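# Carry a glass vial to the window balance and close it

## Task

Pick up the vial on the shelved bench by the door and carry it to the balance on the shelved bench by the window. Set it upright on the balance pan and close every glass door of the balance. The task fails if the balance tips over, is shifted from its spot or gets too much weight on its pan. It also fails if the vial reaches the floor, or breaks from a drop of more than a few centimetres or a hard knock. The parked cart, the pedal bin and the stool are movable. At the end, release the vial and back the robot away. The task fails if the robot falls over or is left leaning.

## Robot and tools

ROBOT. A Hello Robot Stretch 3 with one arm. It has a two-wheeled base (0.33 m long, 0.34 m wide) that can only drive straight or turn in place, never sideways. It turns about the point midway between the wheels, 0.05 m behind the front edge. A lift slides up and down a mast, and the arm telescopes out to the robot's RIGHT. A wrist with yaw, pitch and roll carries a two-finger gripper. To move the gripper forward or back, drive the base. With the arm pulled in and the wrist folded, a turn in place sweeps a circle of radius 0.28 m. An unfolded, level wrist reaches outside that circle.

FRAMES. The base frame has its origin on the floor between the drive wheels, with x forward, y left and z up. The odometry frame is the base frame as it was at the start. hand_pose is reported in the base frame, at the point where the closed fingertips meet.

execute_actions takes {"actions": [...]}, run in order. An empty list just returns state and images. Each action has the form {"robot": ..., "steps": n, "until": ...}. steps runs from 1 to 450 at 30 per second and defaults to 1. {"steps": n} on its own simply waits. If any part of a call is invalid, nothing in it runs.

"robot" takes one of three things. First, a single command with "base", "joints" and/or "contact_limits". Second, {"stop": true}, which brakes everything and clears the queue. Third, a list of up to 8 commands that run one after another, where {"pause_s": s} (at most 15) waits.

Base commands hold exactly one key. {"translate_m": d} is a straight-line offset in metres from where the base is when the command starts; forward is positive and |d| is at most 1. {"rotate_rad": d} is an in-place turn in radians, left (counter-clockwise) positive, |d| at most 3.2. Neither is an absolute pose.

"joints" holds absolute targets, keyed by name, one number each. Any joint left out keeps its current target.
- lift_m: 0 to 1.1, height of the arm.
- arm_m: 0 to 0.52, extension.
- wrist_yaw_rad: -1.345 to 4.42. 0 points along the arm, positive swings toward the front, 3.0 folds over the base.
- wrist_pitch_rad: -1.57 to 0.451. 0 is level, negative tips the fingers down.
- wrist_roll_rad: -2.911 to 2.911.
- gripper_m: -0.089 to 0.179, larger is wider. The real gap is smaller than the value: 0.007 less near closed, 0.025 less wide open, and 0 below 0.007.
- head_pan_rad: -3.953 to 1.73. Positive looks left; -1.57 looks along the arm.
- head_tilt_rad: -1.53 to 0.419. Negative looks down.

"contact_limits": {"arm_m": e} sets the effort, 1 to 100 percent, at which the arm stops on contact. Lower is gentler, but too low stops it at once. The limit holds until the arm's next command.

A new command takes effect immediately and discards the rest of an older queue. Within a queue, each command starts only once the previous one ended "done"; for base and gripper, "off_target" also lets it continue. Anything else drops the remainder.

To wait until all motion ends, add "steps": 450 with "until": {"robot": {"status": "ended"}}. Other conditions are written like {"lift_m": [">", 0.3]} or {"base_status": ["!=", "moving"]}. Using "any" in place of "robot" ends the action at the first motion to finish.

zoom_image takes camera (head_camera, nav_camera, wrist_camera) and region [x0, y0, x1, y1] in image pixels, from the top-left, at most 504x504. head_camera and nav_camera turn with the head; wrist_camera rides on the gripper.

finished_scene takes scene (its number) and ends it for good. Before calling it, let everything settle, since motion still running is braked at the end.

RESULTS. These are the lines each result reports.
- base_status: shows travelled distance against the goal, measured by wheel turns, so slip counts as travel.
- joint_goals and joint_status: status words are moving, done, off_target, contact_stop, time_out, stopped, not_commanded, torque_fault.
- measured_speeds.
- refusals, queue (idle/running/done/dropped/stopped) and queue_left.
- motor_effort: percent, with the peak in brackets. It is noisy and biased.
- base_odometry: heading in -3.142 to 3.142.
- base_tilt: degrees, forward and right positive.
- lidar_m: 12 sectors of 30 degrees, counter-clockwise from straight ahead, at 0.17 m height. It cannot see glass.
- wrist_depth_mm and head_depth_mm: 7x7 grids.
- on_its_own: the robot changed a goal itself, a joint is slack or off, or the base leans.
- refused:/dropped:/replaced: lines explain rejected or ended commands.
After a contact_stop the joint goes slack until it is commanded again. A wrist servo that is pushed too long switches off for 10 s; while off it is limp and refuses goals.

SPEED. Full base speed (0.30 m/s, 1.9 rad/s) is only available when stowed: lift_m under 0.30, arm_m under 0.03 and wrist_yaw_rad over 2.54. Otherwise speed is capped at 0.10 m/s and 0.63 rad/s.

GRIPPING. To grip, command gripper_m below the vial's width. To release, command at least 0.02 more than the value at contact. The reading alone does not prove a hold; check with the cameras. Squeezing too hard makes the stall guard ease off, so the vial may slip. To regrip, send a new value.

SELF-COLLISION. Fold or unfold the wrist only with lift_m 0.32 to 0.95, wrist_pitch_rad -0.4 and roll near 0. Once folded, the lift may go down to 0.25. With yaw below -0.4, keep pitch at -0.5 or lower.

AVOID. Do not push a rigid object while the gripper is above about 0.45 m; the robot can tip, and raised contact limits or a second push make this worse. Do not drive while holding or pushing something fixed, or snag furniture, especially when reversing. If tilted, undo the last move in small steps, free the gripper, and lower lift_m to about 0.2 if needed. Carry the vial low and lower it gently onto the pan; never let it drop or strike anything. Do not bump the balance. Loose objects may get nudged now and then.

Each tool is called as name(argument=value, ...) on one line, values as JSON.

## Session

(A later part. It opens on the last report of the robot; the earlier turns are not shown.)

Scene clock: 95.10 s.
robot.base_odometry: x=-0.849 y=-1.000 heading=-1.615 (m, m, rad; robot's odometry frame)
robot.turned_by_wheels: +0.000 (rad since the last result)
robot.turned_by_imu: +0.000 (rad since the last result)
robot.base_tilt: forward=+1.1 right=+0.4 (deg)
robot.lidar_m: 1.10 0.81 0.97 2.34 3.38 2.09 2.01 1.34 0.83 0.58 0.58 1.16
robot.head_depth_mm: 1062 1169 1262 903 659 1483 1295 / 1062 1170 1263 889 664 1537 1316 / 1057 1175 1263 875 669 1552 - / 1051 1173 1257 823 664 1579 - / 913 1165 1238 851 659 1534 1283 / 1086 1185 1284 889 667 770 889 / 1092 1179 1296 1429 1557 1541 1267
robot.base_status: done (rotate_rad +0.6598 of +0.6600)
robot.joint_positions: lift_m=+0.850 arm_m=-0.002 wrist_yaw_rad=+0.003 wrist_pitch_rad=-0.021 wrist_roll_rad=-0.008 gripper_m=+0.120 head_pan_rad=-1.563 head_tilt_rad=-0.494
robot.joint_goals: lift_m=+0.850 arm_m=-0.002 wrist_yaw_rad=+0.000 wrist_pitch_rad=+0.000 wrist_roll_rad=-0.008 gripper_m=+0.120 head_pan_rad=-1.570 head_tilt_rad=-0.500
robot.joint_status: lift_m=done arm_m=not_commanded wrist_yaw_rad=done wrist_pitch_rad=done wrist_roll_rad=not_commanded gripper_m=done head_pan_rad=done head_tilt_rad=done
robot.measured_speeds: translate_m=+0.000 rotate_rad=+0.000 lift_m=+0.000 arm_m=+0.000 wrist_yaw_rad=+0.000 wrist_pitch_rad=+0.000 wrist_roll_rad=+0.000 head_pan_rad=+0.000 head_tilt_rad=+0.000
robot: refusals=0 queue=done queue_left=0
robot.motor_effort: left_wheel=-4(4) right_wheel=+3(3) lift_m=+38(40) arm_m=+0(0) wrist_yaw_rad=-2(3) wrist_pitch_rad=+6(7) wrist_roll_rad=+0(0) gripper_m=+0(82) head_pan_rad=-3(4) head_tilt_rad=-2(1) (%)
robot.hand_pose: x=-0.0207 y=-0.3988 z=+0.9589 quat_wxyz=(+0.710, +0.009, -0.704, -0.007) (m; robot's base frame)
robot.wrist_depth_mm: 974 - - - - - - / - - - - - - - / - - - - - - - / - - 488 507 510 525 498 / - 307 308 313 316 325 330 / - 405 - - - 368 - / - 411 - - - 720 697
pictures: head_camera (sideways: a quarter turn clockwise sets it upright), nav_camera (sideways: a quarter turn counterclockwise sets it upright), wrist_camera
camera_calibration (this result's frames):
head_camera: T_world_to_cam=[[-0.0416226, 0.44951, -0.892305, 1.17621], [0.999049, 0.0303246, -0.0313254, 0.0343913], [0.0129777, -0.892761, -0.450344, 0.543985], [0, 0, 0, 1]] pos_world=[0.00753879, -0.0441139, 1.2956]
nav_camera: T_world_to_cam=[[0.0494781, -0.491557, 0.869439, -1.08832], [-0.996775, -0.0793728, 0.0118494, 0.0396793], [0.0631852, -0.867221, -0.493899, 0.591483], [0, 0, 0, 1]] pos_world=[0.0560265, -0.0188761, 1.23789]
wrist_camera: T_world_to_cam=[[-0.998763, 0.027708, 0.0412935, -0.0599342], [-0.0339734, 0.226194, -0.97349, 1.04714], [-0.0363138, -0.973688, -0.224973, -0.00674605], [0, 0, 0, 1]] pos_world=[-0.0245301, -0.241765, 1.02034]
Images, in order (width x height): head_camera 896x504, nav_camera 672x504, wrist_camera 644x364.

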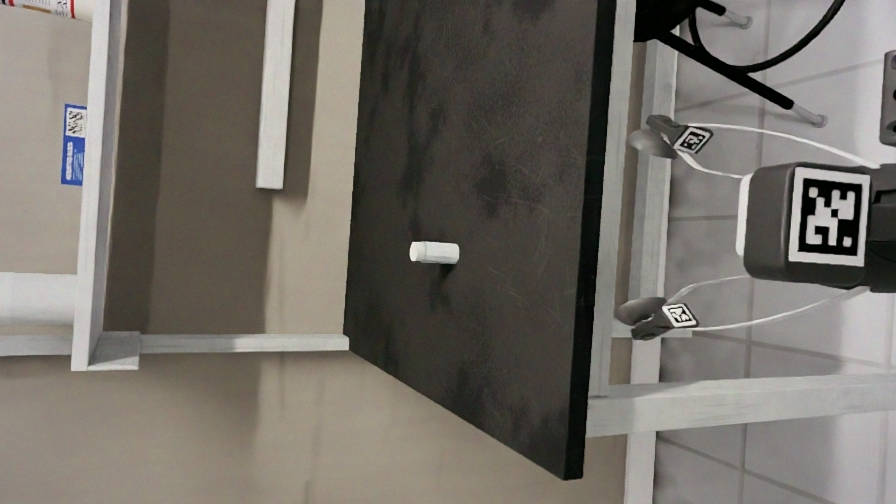

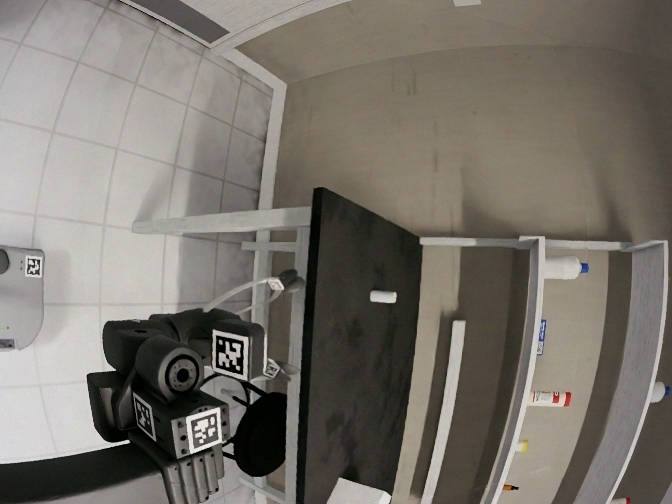

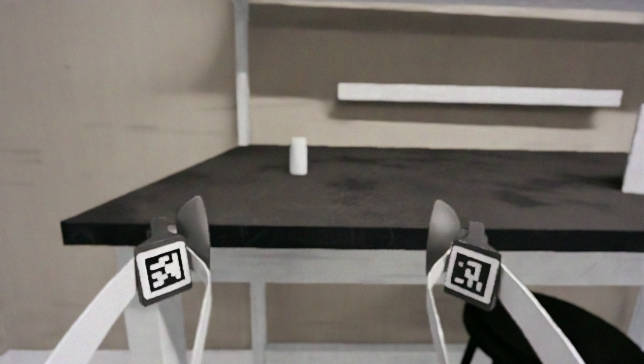

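execute_actions(actions=[{"robot": {"base": {"translate_m": 0.04}, "joints": {"arm_m": 0.30, "lift_m": 0.835}}, "steps": 450, "until": {"robot": {"status": "ended"}}}])

Scene clock: 101.50 s.
robot.base_odometry: x=-0.851 y=-1.040 heading=-1.615 (m, m, rad; robot's odometry frame)
robot.turned_by_wheels: +0.000 (rad since the last result)
robot.turned_by_imu: +0.004 (rad since the last result)
robot.base_tilt: forward=+0.8 right=+0.0 (deg)
robot.lidar_m: 1.07 0.77 0.91 2.25 3.39 2.13 2.05 1.15 0.85 0.57 1.37 1.12
robot.head_depth_mm: 1064 1178 1274 917 669 - - / 1065 1180 1267 904 - 1560 1314 / 1071 1189 1267 952 - 1554 1306 / 908 1184 1262 926 677 1548 1300 / 1060 1179 1265 866 672 1527 1264 / 1105 1193 1297 1395 674 1473 1211 / 1103 1193 1301 1430 1595 1554 1273
robot.base_status: done (translate_m +0.0400 of +0.0400)
robot.joint_positions: lift_m=+0.835 arm_m=+0.298 wrist_yaw_rad=+0.000 wrist_pitch_rad=-0.072 wrist_roll_rad=-0.008 gripper_m=+0.120 head_pan_rad=-1.563 head_tilt_rad=-0.494
robot.joint_goals: lift_m=+0.835 arm_m=+0.300 wrist_yaw_rad=+0.000 wrist_pitch_rad=+0.000 wrist_roll_rad=-0.008 gripper_m=+0.120 head_pan_rad=-1.570 head_tilt_rad=-0.500
robot.joint_status: lift_m=done arm_m=done wrist_yaw_rad=done wrist_pitch_rad=done wrist_roll_rad=not_commanded gripper_m=done head_pan_rad=done head_tilt_rad=done
robot.measured_speeds: translate_m=+0.000 rotate_rad=+0.000 lift_m=+0.000 arm_m=+0.000 wrist_yaw_rad=+0.000 wrist_pitch_rad=+0.000 wrist_roll_rad=+0.000 head_pan_rad=+0.000 head_tilt_rad=+0.000
robot: refusals=0 queue=done queue_left=0
robot.on_its_own: arm_m is at rest, and its effort (+26) is outside its rest range (-14 to +14)
robot.motor_effort: left_wheel=-3(6) right_wheel=+1(6) lift_m=+23(38) arm_m=+26(25) wrist_yaw_rad=+1(2) wrist_pitch_rad=+21(22) wrist_roll_rad=+0(0) gripper_m=+0(0) head_pan_rad=-4(3) head_tilt_rad=-2(2) (%)
robot.hand_pose: x=-0.0214 y=-0.6969 z=+0.9316 quat_wxyz=(+0.710, +0.026, -0.703, -0.025) (m; robot's base frame)
robot.wrist_depth_mm: 716 723 734 734 729 751 743 / 757 763 758 775 784 773 803 / 774 782 770 800 792 807 816 / 817 389 345 308 357 366 372 / 210 221 215 217 219 223 225 / 152 150 155 157 158 169 160 / - 121 122 123 123 124 125
pictures: head_camera (sideways: a quarter turn clockwise sets it upright), nav_camera (sideways: a quarter turn counterclockwise sets it upright), wrist_camera
camera_calibration (this result's frames):
head_camera: T_world_to_cam=[[-0.0415975, 0.449574, -0.892274, 1.17617], [0.999051, 0.0302699, -0.0313238, 0.0343892], [0.0129266, -0.89273, -0.450407, 0.544067], [0, 0, 0, 1]] pos_world=[0.00753628, -0.0441135, 1.2956]
nav_camera: T_world_to_cam=[[0.0494506, -0.49162, 0.869404, -1.08828], [-0.996779, -0.0793169, 0.0118443, 0.0396859], [0.0631355, -0.86719, -0.493959, 0.591562], [0, 0, 0, 1]] pos_world=[0.0560254, -0.0188744, 1.23789]
wrist_camera: T_world_to_cam=[[-0.998688, 0.028101, 0.0427987, -0.0523177], [-0.0334259, 0.275345, -0.960764, 1.11035], [-0.0387828, -0.960935, -0.274044, -0.248667], [0, 0, 0, 1]] pos_world=[-0.0247787, -0.54321, 1.00087]
Images, in order (width x height): head_camera 896x504, nav_camera 672x504, wrist_camera 644x364.

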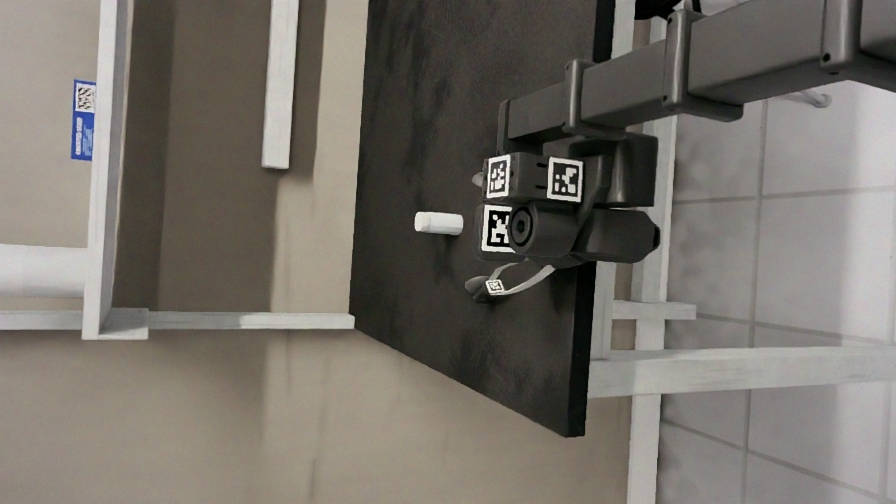

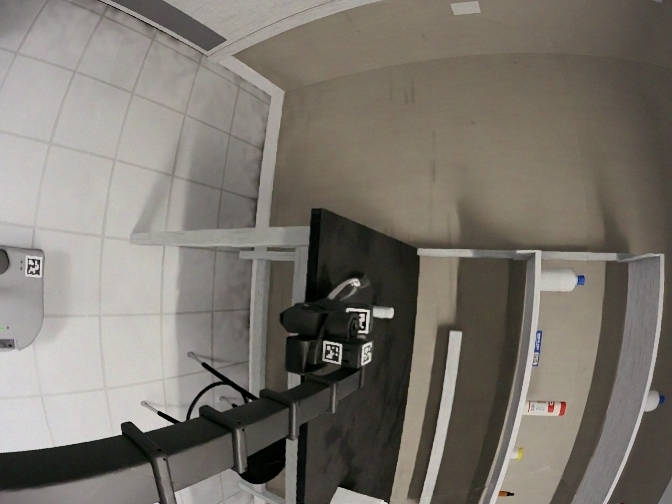

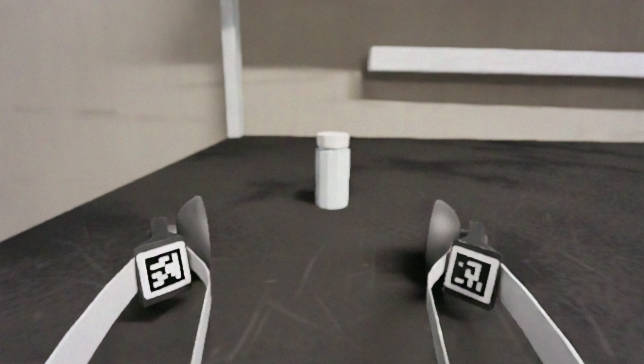

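execute_actions(actions=[{"robot": [{"joints": {"arm_m": 0.27}}, {"joints": {"lift_m": 0.92, "wrist_pitch_rad": -0.35}}, {"joints": {"arm_m": 0.33}}], "steps": 450, "until": {"robot": {"status": "ended"}}}])

Scene clock: 110.67 s.
robot.base_odometry: x=-0.851 y=-1.040 heading=-1.615 (m, m, rad; robot's odometry frame)
robot.turned_by_wheels: +0.000 (rad since the last result)
robot.turned_by_imu: -0.005 (rad since the last result)
robot.base_tilt: forward=+1.2 right=+0.5 (deg)
robot.lidar_m: 1.07 0.78 0.91 2.25 3.40 2.13 2.06 1.15 0.85 0.57 1.37 1.12
robot.head_depth_mm: 1058 1167 1255 962 - 1542 1286 / 1060 1173 1264 - 665 1544 1305 / 1062 1173 1253 - 645 1540 1301 / 901 1179 1251 911 637 1549 1286 / 1017 1163 1255 852 666 1518 1256 / 1089 1182 1294 1384 657 1419 1210 / 1096 1182 1302 1425 1588 1554 1266
robot.base_status: done (translate_m +0.0400 of +0.0400)
robot.joint_positions: lift_m=+0.920 arm_m=+0.330 wrist_yaw_rad=+0.000 wrist_pitch_rad=-0.364 wrist_roll_rad=-0.008 gripper_m=+0.120 head_pan_rad=-1.563 head_tilt_rad=-0.495
robot.joint_goals: lift_m=+0.920 arm_m=+0.330 wrist_yaw_rad=+0.000 wrist_pitch_rad=-0.350 wrist_roll_rad=-0.008 gripper_m=+0.120 head_pan_rad=-1.570 head_tilt_rad=-0.500
robot.joint_status: lift_m=done arm_m=done wrist_yaw_rad=done wrist_pitch_rad=done wrist_roll_rad=not_commanded gripper_m=done head_pan_rad=done head_tilt_rad=done
robot.measured_speeds: translate_m=+0.000 rotate_rad=+0.000 lift_m=+0.000 arm_m=+0.000 wrist_yaw_rad=+0.000 wrist_pitch_rad=+0.000 wrist_roll_rad=+0.000 head_pan_rad=+0.000 head_tilt_rad=+0.000
robot: refusals=0 queue=done queue_left=0
robot.motor_effort: left_wheel=-1(8) right_wheel=+1(6) lift_m=+38(40) arm_m=+6(30) wrist_yaw_rad=+0(0) wrist_pitch_rad=+4(47) wrist_roll_rad=+0(0) gripper_m=+1(1) head_pan_rad=-3(3) head_tilt_rad=-2(2) (%)
robot.hand_pose: x=-0.0215 y=-0.7054 z=+0.9446 quat_wxyz=(+0.699, +0.129, -0.692, -0.128) (m; robot's base frame)
robot.wrist_depth_mm: 657 650 666 679 677 707 708 / 726 721 557 565 574 609 615 / 786 375 353 318 367 377 384 / 871 258 261 250 269 272 276 / 203 209 208 209 214 216 217 / 168 167 171 173 173 184 178 / - 145 146 148 148 149 151
pictures: head_camera (sideways: a quarter turn clockwise sets it upright), nav_camera (sideways: a quarter turn counterclockwise sets it upright), wrist_camera
camera_calibration (this result's frames):
head_camera: T_world_to_cam=[[-0.0415993, 0.44972, -0.8922, 1.17608], [0.999051, 0.0302767, -0.0313201, 0.0343844], [0.0129276, -0.892656, -0.450553, 0.544256], [0, 0, 0, 1]] pos_world=[0.00753634, -0.0441125, 1.29559]
nav_camera: T_world_to_cam=[[0.0494525, -0.491762, 0.869324, -1.08817], [-0.996779, -0.0793205, 0.0118326, 0.0397012], [0.0631364, -0.867109, -0.494101, 0.591747], [0, 0, 0, 1]] pos_world=[0.0560253, -0.0188639, 1.23789]
wrist_camera: T_world_to_cam=[[-0.998677, 0.0148707, 0.0492178, -0.0681179], [-0.0333783, 0.540603, -0.840615, 1.19883], [-0.0391079, -0.841146, -0.539392, 0.0818918], [0, 0, 0, 1]] pos_world=[-0.0248102, -0.578198, 1.05528]
Images, in order (width x height): head_camera 896x504, nav_camera 672x504, wrist_camera 644x364.

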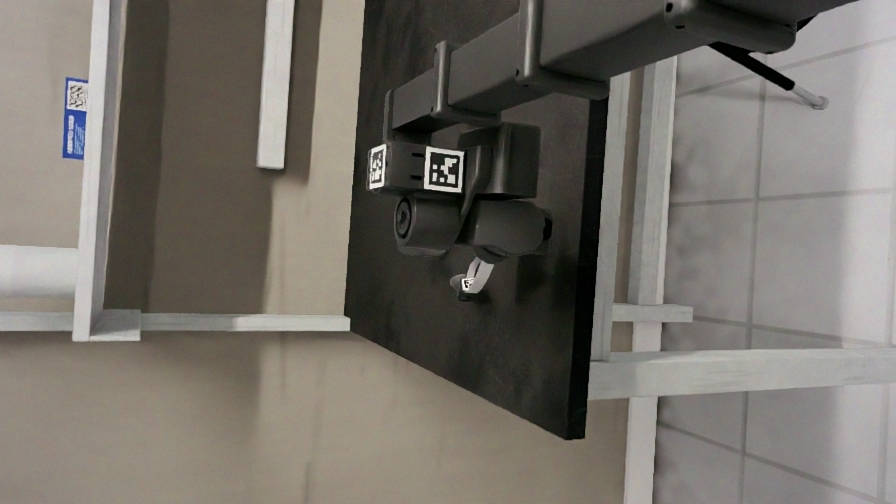

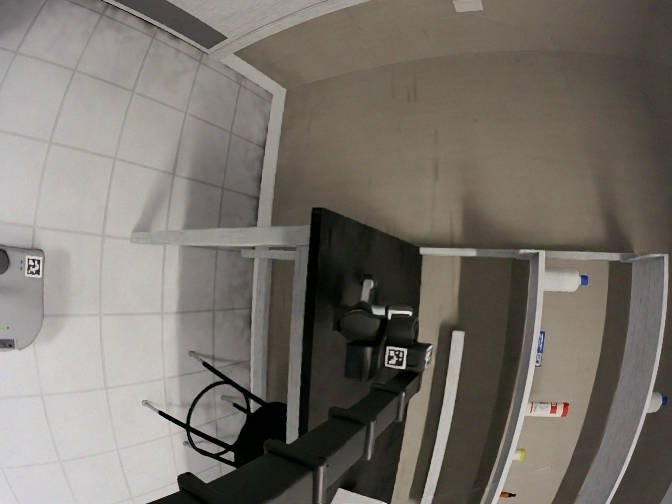

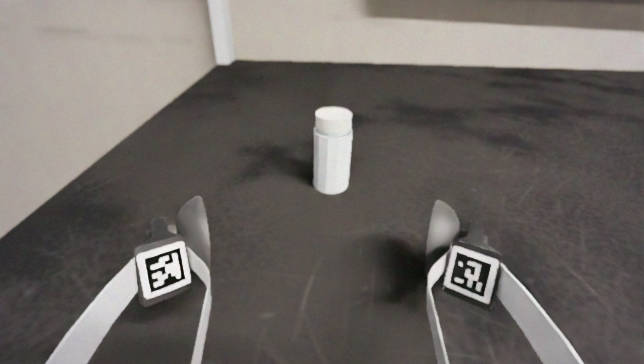

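execute_actions(actions=[{"robot": {"base": {"translate_m": -0.014}, "joints": {"arm_m": 0.40}}, "steps": 450, "until": {"robot": {"status": "ended"}}}])

Scene clock: 124.87 s.
robot.base_odometry: x=-0.850 y=-1.026 heading=-1.615 (m, m, rad; robot's odometry frame)
robot.turned_by_wheels: +0.000 (rad since the last result)
robot.turned_by_imu: +0.000 (rad since the last result)
robot.base_tilt: forward=+1.1 right=+0.5 (deg)
robot.lidar_m: 1.08 0.79 0.93 2.26 3.39 2.12 2.04 1.37 0.84 0.57 0.58 1.14
robot.head_depth_mm: 1062 1176 1268 958 - - 1280 / 1062 1173 1264 - 666 1551 1309 / 1057 1175 1261 - 667 1531 1295 / 977 1181 1259 811 663 1537 1290 / 1014 1167 1254 848 665 1545 1286 / 1089 1176 1284 1371 657 772 887 / 1097 1184 1290 1428 1589 1534 1272
robot.base_status: done (translate_m -0.0140 of -0.0140)
robot.joint_positions: lift_m=+0.920 arm_m=+0.400 wrist_yaw_rad=+0.000 wrist_pitch_rad=-0.364 wrist_roll_rad=-0.008 gripper_m=+0.120 head_pan_rad=-1.563 head_tilt_rad=-0.495
robot.joint_goals: lift_m=+0.920 arm_m=+0.400 wrist_yaw_rad=+0.000 wrist_pitch_rad=-0.350 wrist_roll_rad=-0.008 gripper_m=+0.120 head_pan_rad=-1.570 head_tilt_rad=-0.500
robot.joint_status: lift_m=done arm_m=done wrist_yaw_rad=done wrist_pitch_rad=done wrist_roll_rad=not_commanded gripper_m=done head_pan_rad=done head_tilt_rad=done
robot.measured_speeds: translate_m=+0.000 rotate_rad=+0.000 lift_m=+0.000 arm_m=+0.000 wrist_yaw_rad=+0.000 wrist_pitch_rad=+0.000 wrist_roll_rad=+0.000 head_pan_rad=+0.000 head_tilt_rad=+0.000
robot: refusals=0 queue=done queue_left=0
robot.motor_effort: left_wheel=-2(6) right_wheel=+1(2) lift_m=+38(38) arm_m=+6(8) wrist_yaw_rad=+0(0) wrist_pitch_rad=+4(4) wrist_roll_rad=+0(0) gripper_m=+0(1) head_pan_rad=-4(3) head_tilt_rad=-1(2) (%)
robot.hand_pose: x=-0.0215 y=-0.7754 z=+0.9446 quat_wxyz=(+0.699, +0.129, -0.692, -0.128) (m; robot's base frame)
robot.wrist_depth_mm: 619 617 600 622 631 627 631 / 653 668 555 567 587 610 641 / 707 349 349 358 370 374 384 / 521 257 261 172 268 273 275 / 203 208 206 192 211 214 217 / 168 167 172 173 174 181 177 / - 145 146 148 148 149 150
pictures: head_camera (sideways: a quarter turn clockwise sets it upright), nav_camera (sideways: a quarter turn counterclockwise sets it upright), wrist_camera
camera_calibration (this result's frames):
head_camera: T_world_to_cam=[[-0.0415993, 0.44972, -0.8922, 1.17608], [0.999051, 0.0302765, -0.0313201, 0.0343844], [0.0129275, -0.892656, -0.450553, 0.544257], [0, 0, 0, 1]] pos_world=[0.00753634, -0.0441125, 1.29559]
nav_camera: T_world_to_cam=[[0.0494524, -0.491762, 0.869324, -1.08817], [-0.996779, -0.0793203, 0.0118326, 0.0397012], [0.0631363, -0.867109, -0.494101, 0.591747], [0, 0, 0, 1]] pos_world=[0.0560253, -0.0188639, 1.23789]
wrist_camera: T_world_to_cam=[[-0.998677, 0.014864, 0.04922, -0.0670829], [-0.0333781, 0.540722, -0.840539, 1.23666], [-0.0391081, -0.84107, -0.539511, 0.023178], [0, 0, 0, 1]] pos_world=[-0.0248102, -0.648199, 1.05527]
Images, in order (width x height): head_camera 896x504, nav_camera 672x504, wrist_camera 644x364.

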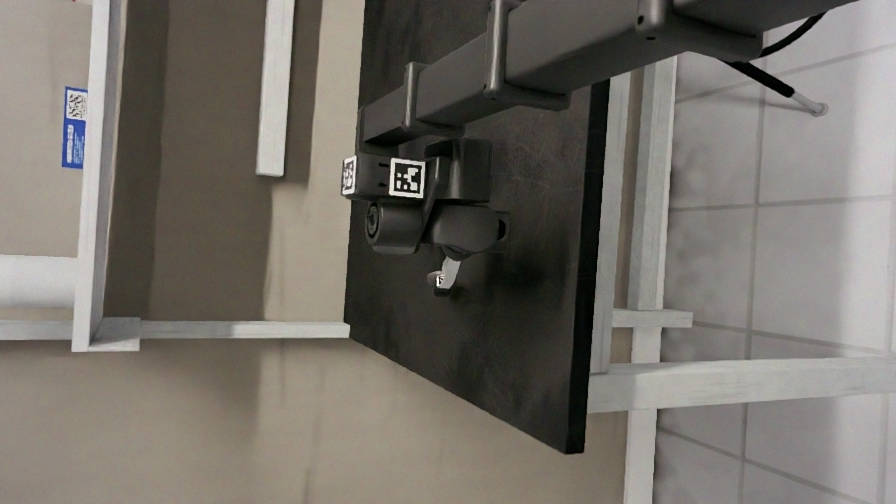

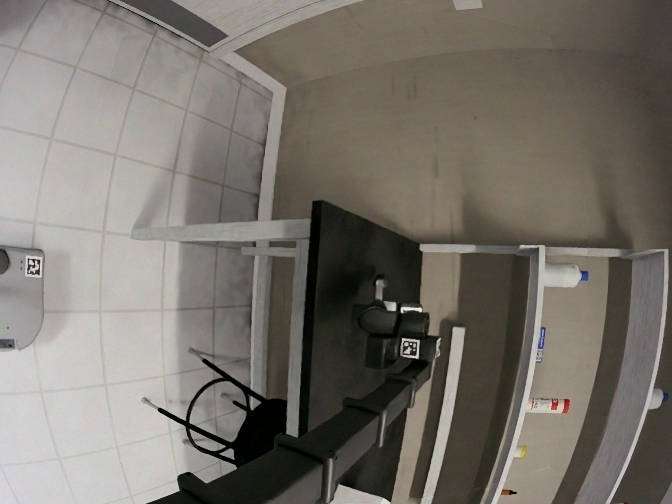

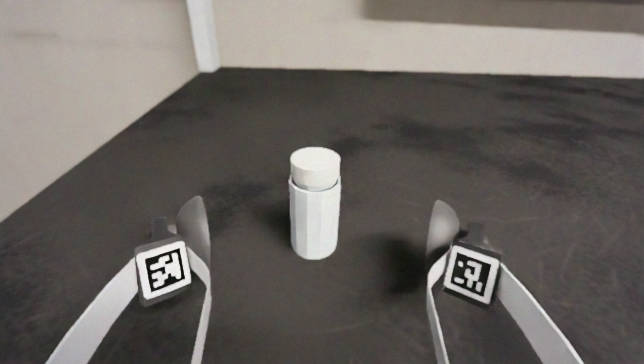

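execute_actions(actions=[{"robot": [{"joints": {"arm_m": 0.424}}, {"joints": {"gripper_m": 0.06}}], "steps": 450, "until": {"robot": {"status": "ended"}}}])

Scene clock: 131.20 s.
robot.base_odometry: x=-0.850 y=-1.026 heading=-1.615 (m, m, rad; robot's odometry frame)
robot.turned_by_wheels: +0.000 (rad since the last result)
robot.turned_by_imu: +0.000 (rad since the last result)
robot.base_tilt: forward=+1.3 right=+0.5 (deg)
robot.lidar_m: 1.08 0.79 0.93 2.26 3.39 2.12 2.04 1.37 0.84 0.57 0.58 1.13
robot.head_depth_mm: 1054 1170 1258 967 - 1542 1279 / 1062 1176 1258 - 665 1545 1303 / 1065 1170 1265 775 668 1541 1300 / 977 1180 1249 808 662 1543 1291 / 1014 1167 1255 849 665 1544 1287 / 1087 1180 1295 1361 656 770 888 / 1087 1182 1290 1423 1594 1550 1269
robot.base_status: done (translate_m -0.0140 of -0.0140)
robot.joint_positions: lift_m=+0.920 arm_m=+0.424 wrist_yaw_rad=+0.000 wrist_pitch_rad=-0.364 wrist_roll_rad=-0.008 gripper_m=+0.060 head_pan_rad=-1.563 head_tilt_rad=-0.495
robot.joint_goals: lift_m=+0.920 arm_m=+0.424 wrist_yaw_rad=+0.000 wrist_pitch_rad=-0.350 wrist_roll_rad=-0.008 gripper_m=+0.060 head_pan_rad=-1.570 head_tilt_rad=-0.500
robot.joint_status: lift_m=done arm_m=done wrist_yaw_rad=done wrist_pitch_rad=done wrist_roll_rad=not_commanded gripper_m=done head_pan_rad=done head_tilt_rad=done
robot.measured_speeds: translate_m=+0.000 rotate_rad=+0.000 lift_m=+0.000 arm_m=+0.000 wrist_yaw_rad=+0.000 wrist_pitch_rad=+0.000 wrist_roll_rad=+0.000 head_pan_rad=+0.000 head_tilt_rad=+0.000
robot: refusals=0 queue=done queue_left=0
robot.motor_effort: left_wheel=-2(2) right_wheel=+1(1) lift_m=+38(38) arm_m=+6(6) wrist_yaw_rad=+0(1) wrist_pitch_rad=+4(4) wrist_roll_rad=+0(0) gripper_m=+0(80) head_pan_rad=-4(4) head_tilt_rad=-1(1) (%)
robot.hand_pose: x=-0.0215 y=-0.7994 z=+0.9446 quat_wxyz=(+0.699, +0.129, -0.692, -0.128) (m; robot's base frame)
robot.wrist_depth_mm: 596 579 579 597 596 605 626 / 636 637 550 564 573 595 638 / 684 352 354 362 366 370 388 / 502 259 262 250 269 272 277 / 203 203 216 159 219 212 214 / 168 170 166 167 167 176 177 / 143 145 146 147 149 150 151
pictures: head_camera (sideways: a quarter turn clockwise sets it upright), nav_camera (sideways: a quarter turn counterclockwise sets it upright), wrist_camera
camera_calibration (this result's frames):
head_camera: T_world_to_cam=[[-0.0415992, 0.44972, -0.8922, 1.17608], [0.999051, 0.0302765, -0.0313201, 0.0343844], [0.0129275, -0.892656, -0.450553, 0.544256], [0, 0, 0, 1]] pos_world=[0.00753634, -0.0441125, 1.29559]
nav_camera: T_world_to_cam=[[0.0494524, -0.491762, 0.869324, -1.08817], [-0.996779, -0.0793203, 0.0118326, 0.0397012], [0.0631363, -0.867109, -0.494101, 0.591747], [0, 0, 0, 1]] pos_world=[0.0560253, -0.0188639, 1.23789]
wrist_camera: T_world_to_cam=[[-0.998677, 0.0148628, 0.0492203, -0.0667271], [-0.0333782, 0.540741, -0.840527, 1.24964], [-0.039108, -0.841058, -0.539529, 0.00301499], [0, 0, 0, 1]] pos_world=[-0.0248102, -0.672203, 1.05527]
Images, in order (width x height): head_camera 896x504, nav_camera 672x504, wrist_camera 644x364.

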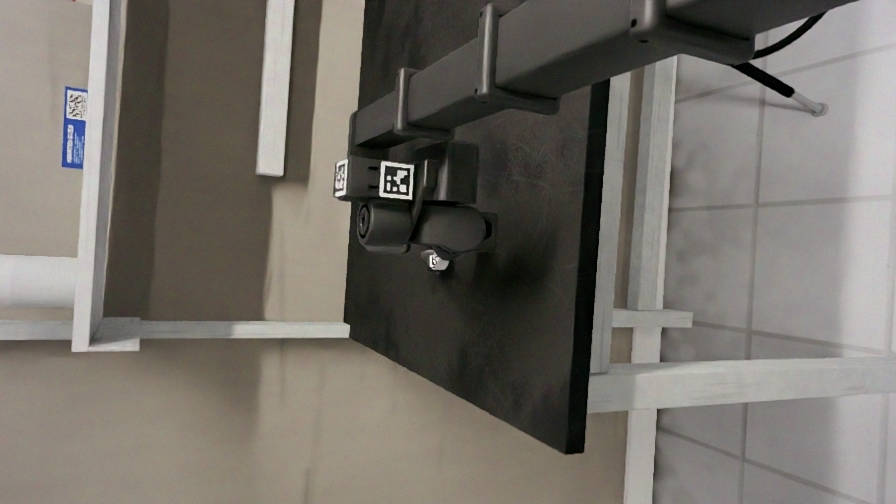

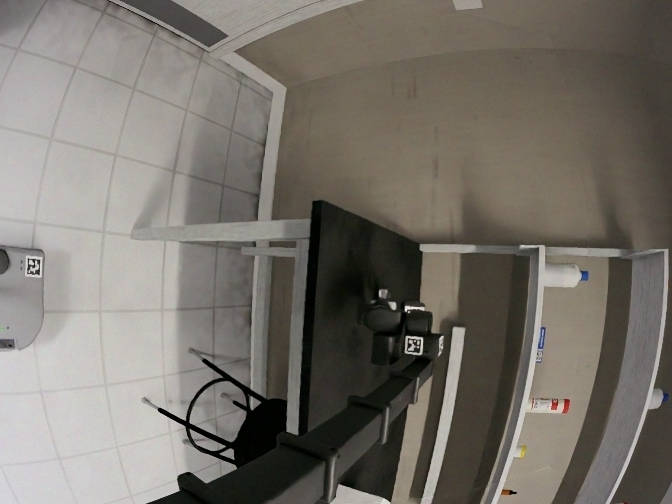

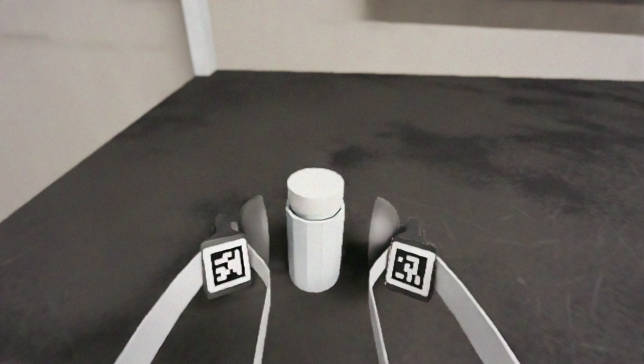

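execute_actions(actions=[{"robot": [{"joints": {"gripper_m": 0.01}}, {"pause_s": 0.5}, {"joints": {"lift_m": 0.95}}], "steps": 450, "until": {"robot": {"status": "ended"}}}])

Scene clock: 134.40 s.
robot.base_odometry: x=-0.850 y=-1.026 heading=-1.615 (m, m, rad; robot's odometry frame)
robot.turned_by_wheels: +0.000 (rad since the last result)
robot.turned_by_imu: +0.000 (rad since the last result)
robot.base_tilt: forward=+1.1 right=+0.6 (deg)
robot.lidar_m: 1.08 0.79 0.93 2.25 3.39 2.12 2.04 1.36 0.84 0.57 0.58 1.13
robot.head_depth_mm: 1062 1169 1262 - - 1520 1289 / 1058 1172 1171 833 664 1541 1306 / 1064 1175 1234 782 669 1544 1296 / 972 1175 1254 807 662 1538 1295 / 1014 1167 1256 849 666 1548 1283 / 1094 1183 1289 1364 656 771 889 / 1092 1183 1294 1426 1582 1543 1264
robot.base_status: done (translate_m -0.0140 of -0.0140)
robot.joint_positions: lift_m=+0.950 arm_m=+0.424 wrist_yaw_rad=+0.000 wrist_pitch_rad=-0.366 wrist_roll_rad=-0.008 gripper_m=+0.010 head_pan_rad=-1.563 head_tilt_rad=-0.495
robot.joint_goals: lift_m=+0.950 arm_m=+0.424 wrist_yaw_rad=+0.000 wrist_pitch_rad=-0.350 wrist_roll_rad=-0.008 gripper_m=+0.010 head_pan_rad=-1.570 head_tilt_rad=-0.500
robot.joint_status: lift_m=done arm_m=done wrist_yaw_rad=done wrist_pitch_rad=done wrist_roll_rad=not_commanded gripper_m=done head_pan_rad=done head_tilt_rad=done
robot.measured_speeds: translate_m=+0.000 rotate_rad=+0.000 lift_m=+0.000 arm_m=+0.000 wrist_yaw_rad=+0.000 wrist_pitch_rad=+0.000 wrist_roll_rad=+0.000 head_pan_rad=+0.000 head_tilt_rad=+0.000
robot: refusals=0 queue=done queue_left=0
robot.motor_effort: left_wheel=-1(2) right_wheel=+1(1) lift_m=+38(38) arm_m=+6(6) wrist_yaw_rad=+1(0) wrist_pitch_rad=+5(5) wrist_roll_rad=+0(0) gripper_m=-7(82) head_pan_rad=-4(4) head_tilt_rad=-1(2) (%)
robot.hand_pose: x=-0.0215 y=-0.7992 z=+0.9741 quat_wxyz=(+0.698, +0.130, -0.692, -0.128) (m; robot's base frame)
robot.wrist_depth_mm: 592 590 583 603 595 613 618 / 629 633 609 625 641 649 667 / 699 681 429 434 448 457 464 / 778 314 315 305 326 327 332 / 256 247 259 149 258 258 262 / 203 205 200 194 206 214 215 / 173 175 177 178 179 180 182
pictures: head_camera (sideways: a quarter turn clockwise sets it upright), nav_camera (sideways: a quarter turn counterclockwise sets it upright), wrist_camera
camera_calibration (this result's frames):
head_camera: T_world_to_cam=[[-0.0415992, 0.44972, -0.8922, 1.17608], [0.999051, 0.0302765, -0.0313201, 0.0343844], [0.0129275, -0.892656, -0.450553, 0.544256], [0, 0, 0, 1]] pos_world=[0.00753634, -0.0441125, 1.29559]
nav_camera: T_world_to_cam=[[0.0494524, -0.491762, 0.869324, -1.08817], [-0.996779, -0.0793203, 0.0118326, 0.0397012], [0.0631363, -0.867109, -0.494101, 0.591747], [0, 0, 0, 1]] pos_world=[0.0560253, -0.0188639, 1.23789]
wrist_camera: T_world_to_cam=[[-0.998677, 0.0147712, 0.0492486, -0.068286], [-0.0333784, 0.542311, -0.839514, 1.27464], [-0.0391087, -0.840048, -0.541101, 0.0214801], [0, 0, 0, 1]] pos_world=[-0.0248102, -0.672197, 1.08506]
Images, in order (width x height): head_camera 896x504, nav_camera 672x504, wrist_camera 644x364.

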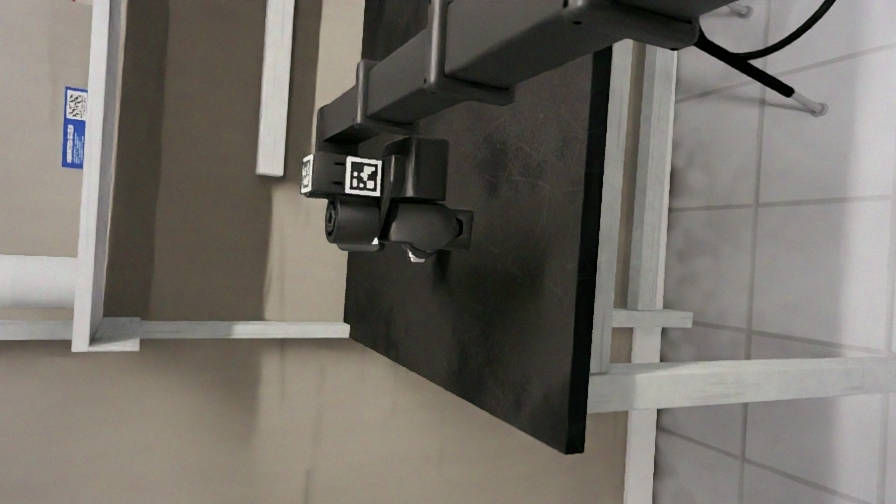

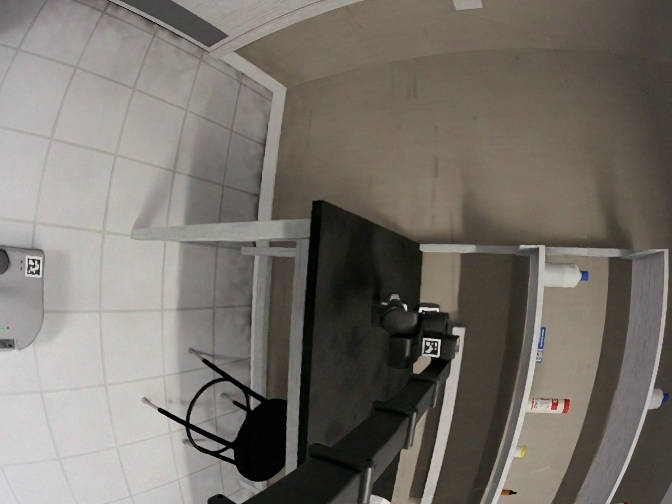

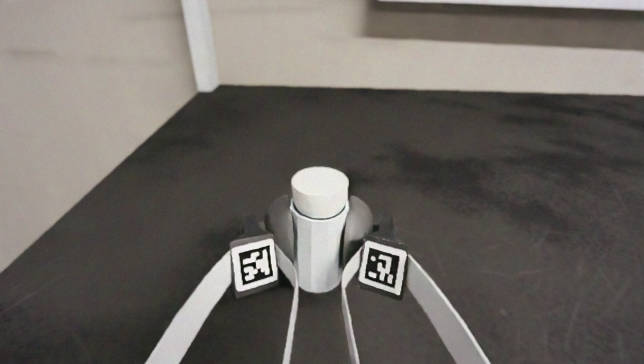

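execute_actions(actions=[{"robot": {"joints": {"gripper_m": -0.015, "arm_m": 0.0}}, "steps": 450, "until": {"robot": {"arm_m": ["<", 0.06]}}}, {"robot": {"base": {"rotate_rad": 2.024}, "joints": {"lift_m": 0.27, "wrist_pitch_rad": -0.4, "wrist_yaw_rad": 2.7, "head_pan_rad": 0.0, "head_tilt_rad": -0.4}}, "steps": 450, "until": {"robot": {"status": "ended"}}}])

Scene clock: 160.30 s.
robot.base_odometry: x=-0.850 y=-1.026 heading=+0.409 (m, m, rad; robot's odometry frame)
robot.turned_by_wheels: +2.024 (rad since the last result)
robot.turned_by_imu: +2.034 (rad since the last result)
robot.base_tilt: forward=+1.2 right=+0.7 (deg)
robot.lidar_m: 3.04 2.16 2.04 1.37 0.95 1.20 0.57 1.16 1.08 0.79 0.87 1.97
robot.head_depth_mm: 2796 2982 3020 3208 2396 1764 1407 / 2940 3066 3178 3447 2344 1758 1401 / 3085 3280 3331 3559 2340 1733 1378 / 3244 3373 3464 3528 2313 1733 1370 / 3290 3619 3869 3233 2279 1698 1361 / 3487 3687 - 3383 2243 1689 1354 / 3126 3326 3422 3296 2228 1678 1339
robot.base_status: done (rotate_rad +2.0238 of +2.0240)
robot.joint_positions: lift_m=+0.270 arm_m=+0.000 wrist_yaw_rad=+2.697 wrist_pitch_rad=-0.416 wrist_roll_rad=-0.008 gripper_m=-0.014 head_pan_rad=-0.007 head_tilt_rad=-0.408
robot.joint_goals: lift_m=+0.270 arm_m=+0.000 wrist_yaw_rad=+2.700 wrist_pitch_rad=-0.400 wrist_roll_rad=-0.008 gripper_m=-0.015 head_pan_rad=+0.000 head_tilt_rad=-0.400
robot.joint_status: lift_m=done arm_m=done wrist_yaw_rad=done wrist_pitch_rad=done wrist_roll_rad=not_commanded gripper_m=done head_pan_rad=done head_tilt_rad=done
robot.measured_speeds: translate_m=+0.000 rotate_rad=+0.000 lift_m=+0.000 arm_m=+0.000 wrist_yaw_rad=+0.000 wrist_pitch_rad=+0.000 wrist_roll_rad=+0.000 head_pan_rad=+0.000 head_tilt_rad=+0.000
robot: refusals=0 queue=done queue_left=0
robot.motor_effort: left_wheel=-4(7) right_wheel=+3(6) lift_m=+24(38) arm_m=-5(2) wrist_yaw_rad=+2(3) wrist_pitch_rad=+5(6) wrist_roll_rad=+0(0) gripper_m=-15(88) head_pan_rad=+5(45) head_tilt_rad=+3(11) (%)
robot.hand_pose: x=+0.0753 y=+0.0574 z=+0.2833 quat_wxyz=(+0.295, +0.704, -0.008, +0.646) (m; robot's base frame)
robot.wrist_depth_mm: - - - - - - - / - - - - - - - / 904 908 909 961 937 963 974 / 702 699 701 669 724 738 739 / - 562 583 148 588 587 590 / - 487 - 450 479 488 491 / - - - 413 414 418 421
pictures: head_camera (sideways: a quarter turn clockwise sets it upright), nav_camera (sideways: a quarter turn counterclockwise sets it upright), wrist_camera
camera_calibration (this result's frames):
head_camera: T_world_to_cam=[[-0.371844, -0.035661, -0.92761, 1.22429], [-0.0130941, 0.999364, -0.0331706, 0.0429712], [0.928203, -0.000188013, -0.372074, 0.436549], [0, 0, 0, 1]] pos_world=[0.0506022, 0.000797739, 1.29952]
nav_camera: T_world_to_cam=[[0.415807, 0.0428947, 0.908441, -1.14143], [0.0636603, -0.99781, 0.0179762, 0.0252324], [0.907222, 0.050357, -0.417627, 0.487088], [0, 0, 0, 1]] pos_world=[0.0311119, 0.0496103, 1.23989]
wrist_camera: T_world_to_cam=[[0.89625, -0.440728, 0.0499506, -0.0670425], [-0.220972, -0.541307, -0.811269, 0.30168], [0.384588, 0.716062, -0.582535, 0.261533], [0, 0, 0, 1]] pos_world=[0.0261673, -0.0535196, 0.400445]
Images, in order (width x height): head_camera 896x504, nav_camera 672x504, wrist_camera 644x364.

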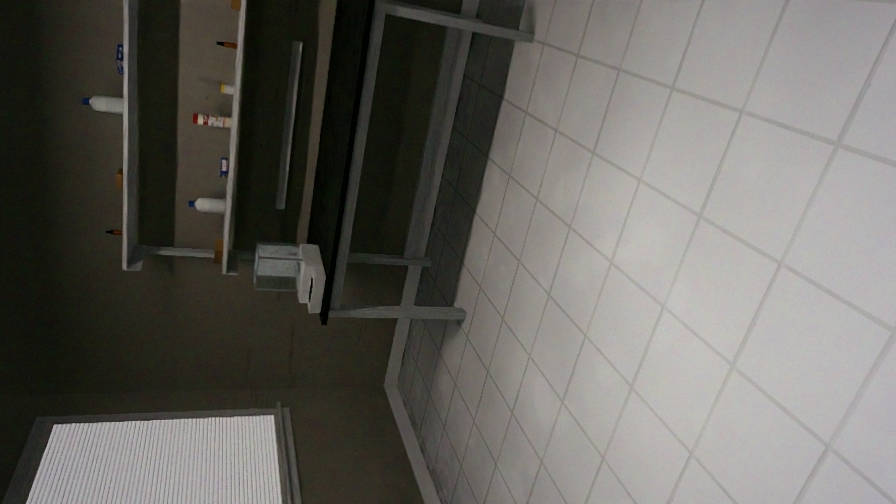

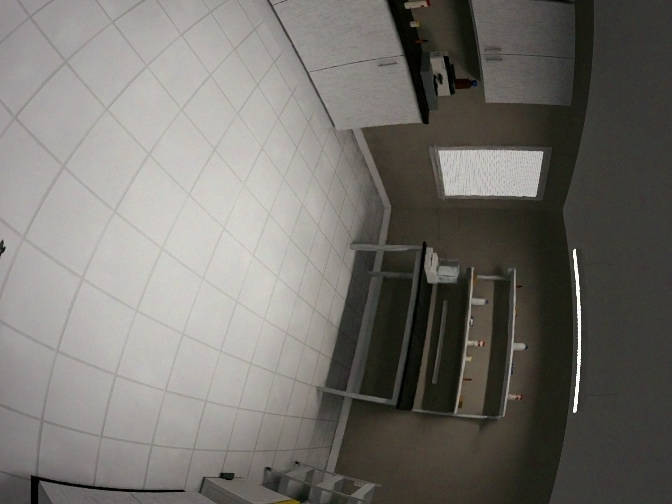

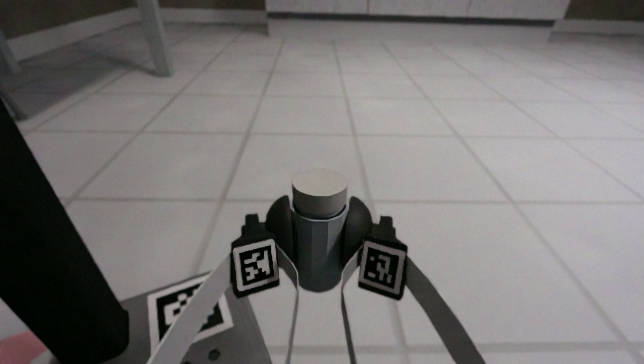

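execute_actions(actions=[{"robot": [{"base": {"translate_m": 1.0}}, {"base": {"translate_m": 1.0}}, {"base": {"translate_m": 0.35}, "joints": {"head_pan_rad": 0.18, "head_tilt_rad": -0.42}}], "steps": 450, "until": {"robot": {"status": "ended"}}}])

Scene clock: 175.13 s.
robot.base_odometry: x=+1.306 y=-0.092 heading=+0.409 (m, m, rad; robot's odometry frame)
robot.turned_by_wheels: +0.000 (rad since the last result)
robot.turned_by_imu: +0.001 (rad since the last result)
robot.base_tilt: forward=+0.9 right=+0.6 (deg)
robot.lidar_m: 1.20 0.75 1.61 1.16 1.36 2.91 2.91 1.74 1.60 1.01 1.26 1.18
robot.head_depth_mm: 1127 1182 1240 1316 985 732 617 / 1175 1228 1329 1304 931 723 1279 / 1284 1362 1309 947 844 718 1341 / 1372 1460 1554 1627 810 742 1362 / 1486 1594 1713 1846 836 930 1316 / 1619 1738 1890 2036 2136 1565 1309 / 1618 1699 1819 1938 2023 1662 1337
robot.base_status: done (translate_m +0.3500 of +0.3500)
robot.joint_positions: lift_m=+0.270 arm_m=+0.000 wrist_yaw_rad=+2.698 wrist_pitch_rad=-0.417 wrist_roll_rad=-0.008 gripper_m=-0.014 head_pan_rad=+0.173 head_tilt_rad=-0.416
robot.joint_goals: lift_m=+0.270 arm_m=+0.000 wrist_yaw_rad=+2.700 wrist_pitch_rad=-0.400 wrist_roll_rad=-0.008 gripper_m=-0.015 head_pan_rad=+0.180 head_tilt_rad=-0.420
robot.joint_status: lift_m=done arm_m=done wrist_yaw_rad=done wrist_pitch_rad=done wrist_roll_rad=not_commanded gripper_m=done head_pan_rad=done head_tilt_rad=done
robot.measured_speeds: translate_m=+0.000 rotate_rad=+0.000 lift_m=+0.000 arm_m=+0.000 wrist_yaw_rad=+0.000 wrist_pitch_rad=+0.000 wrist_roll_rad=+0.000 head_pan_rad=+0.000 head_tilt_rad=+0.000
robot: refusals=0 queue=done queue_left=0
robot.motor_effort: left_wheel=-3(9) right_wheel=+3(7) lift_m=+23(24) arm_m=-5(5) wrist_yaw_rad=+1(2) wrist_pitch_rad=+5(5) wrist_roll_rad=+0(0) gripper_m=-14(15) head_pan_rad=+4(20) head_tilt_rad=-2(3) (%)
robot.hand_pose: x=+0.0752 y=+0.0574 z=+0.2832 quat_wxyz=(+0.295, +0.704, -0.008, +0.646) (m; robot's base frame)
robot.wrist_depth_mm: 976 - - - - - 568 / - - - - - - 632 / 889 900 902 939 942 986 931 / 716 700 707 686 709 710 735 / - 566 585 148 574 584 588 / - 487 - 449 483 484 488 / - - - 412 413 422 421
pictures: head_camera (sideways: a quarter turn clockwise sets it upright), nav_camera (sideways: a quarter turn counterclockwise sets it upright), wrist_camera
camera_calibration (this result's frames):
head_camera: T_world_to_cam=[[-0.365983, -0.102793, -0.924927, 1.22076], [-0.192021, 0.980835, -0.033026, 0.0438742], [0.910596, 0.165519, -0.378707, 0.445288], [0, 0, 0, 1]] pos_world=[0.0497227, 0.00874848, 1.29919]
nav_camera: T_world_to_cam=[[0.407804, 0.117756, 0.905444, -1.13747], [0.241384, -0.970272, 0.0174703, 0.0248071], [0.880585, 0.211435, -0.424106, 0.495682], [0, 0, 0, 1]] pos_world=[0.0213889, 0.0532099, 1.23971]
wrist_camera: T_world_to_cam=[[0.896527, -0.440164, 0.0499574, -0.0669573], [-0.220838, -0.541844, -0.810948, 0.301473], [0.384019, 0.716004, -0.582982, 0.261694], [0, 0, 0, 1]] pos_world=[0.02611, -0.0534953, 0.400387]
Images, in order (width x height): head_camera 896x504, nav_camera 672x504, wrist_camera 644x364.

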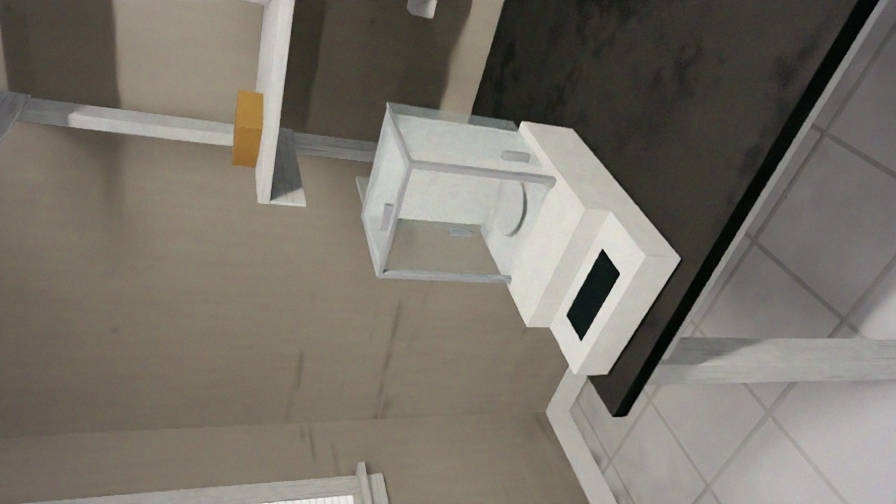

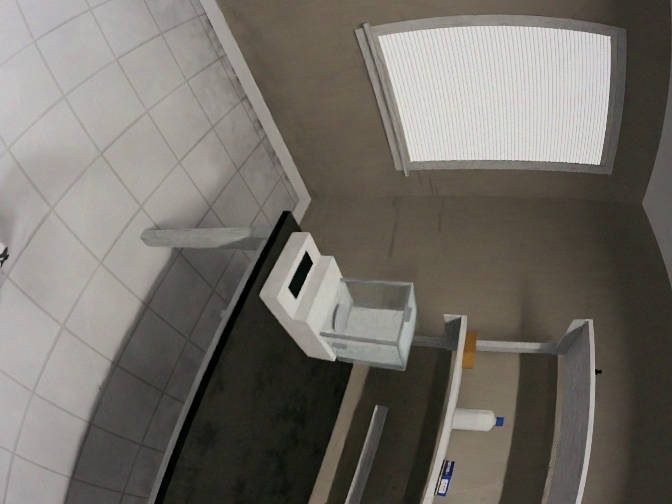

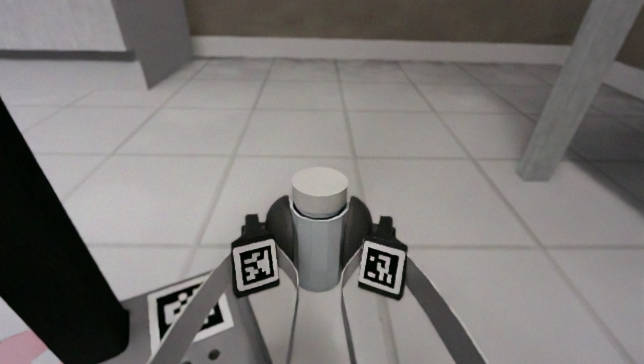

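zoom_image(camera="head_camera", region=[340, 80, 700, 400])

Region (340, 80, 700, 400) of head_camera's 896x504 image, scaled by 1.400, with more detail than that image has.

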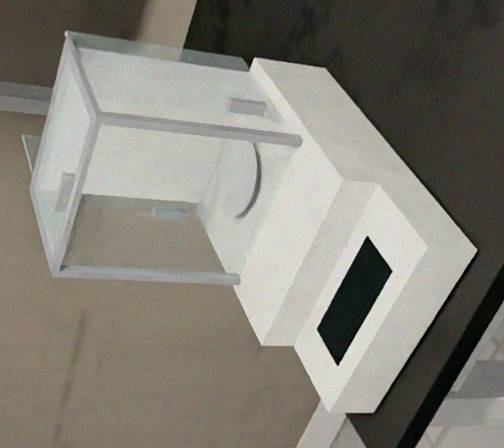

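zoom_image(camera="head_camera", region=[345, 90, 565, 290])

Region (345, 90, 565, 290) of head_camera's 896x504 image, scaled by 2.291, with more detail than that image has; it fills the top 458 rows of this view, and the rest is white.

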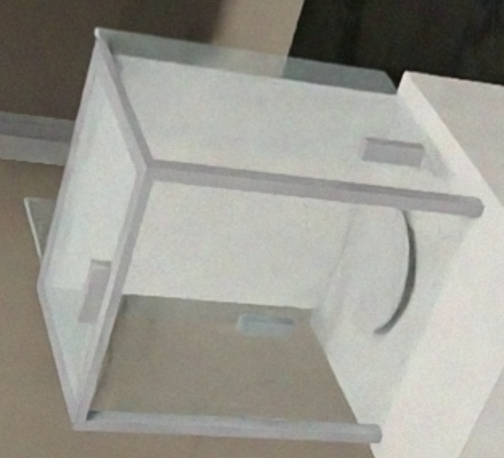

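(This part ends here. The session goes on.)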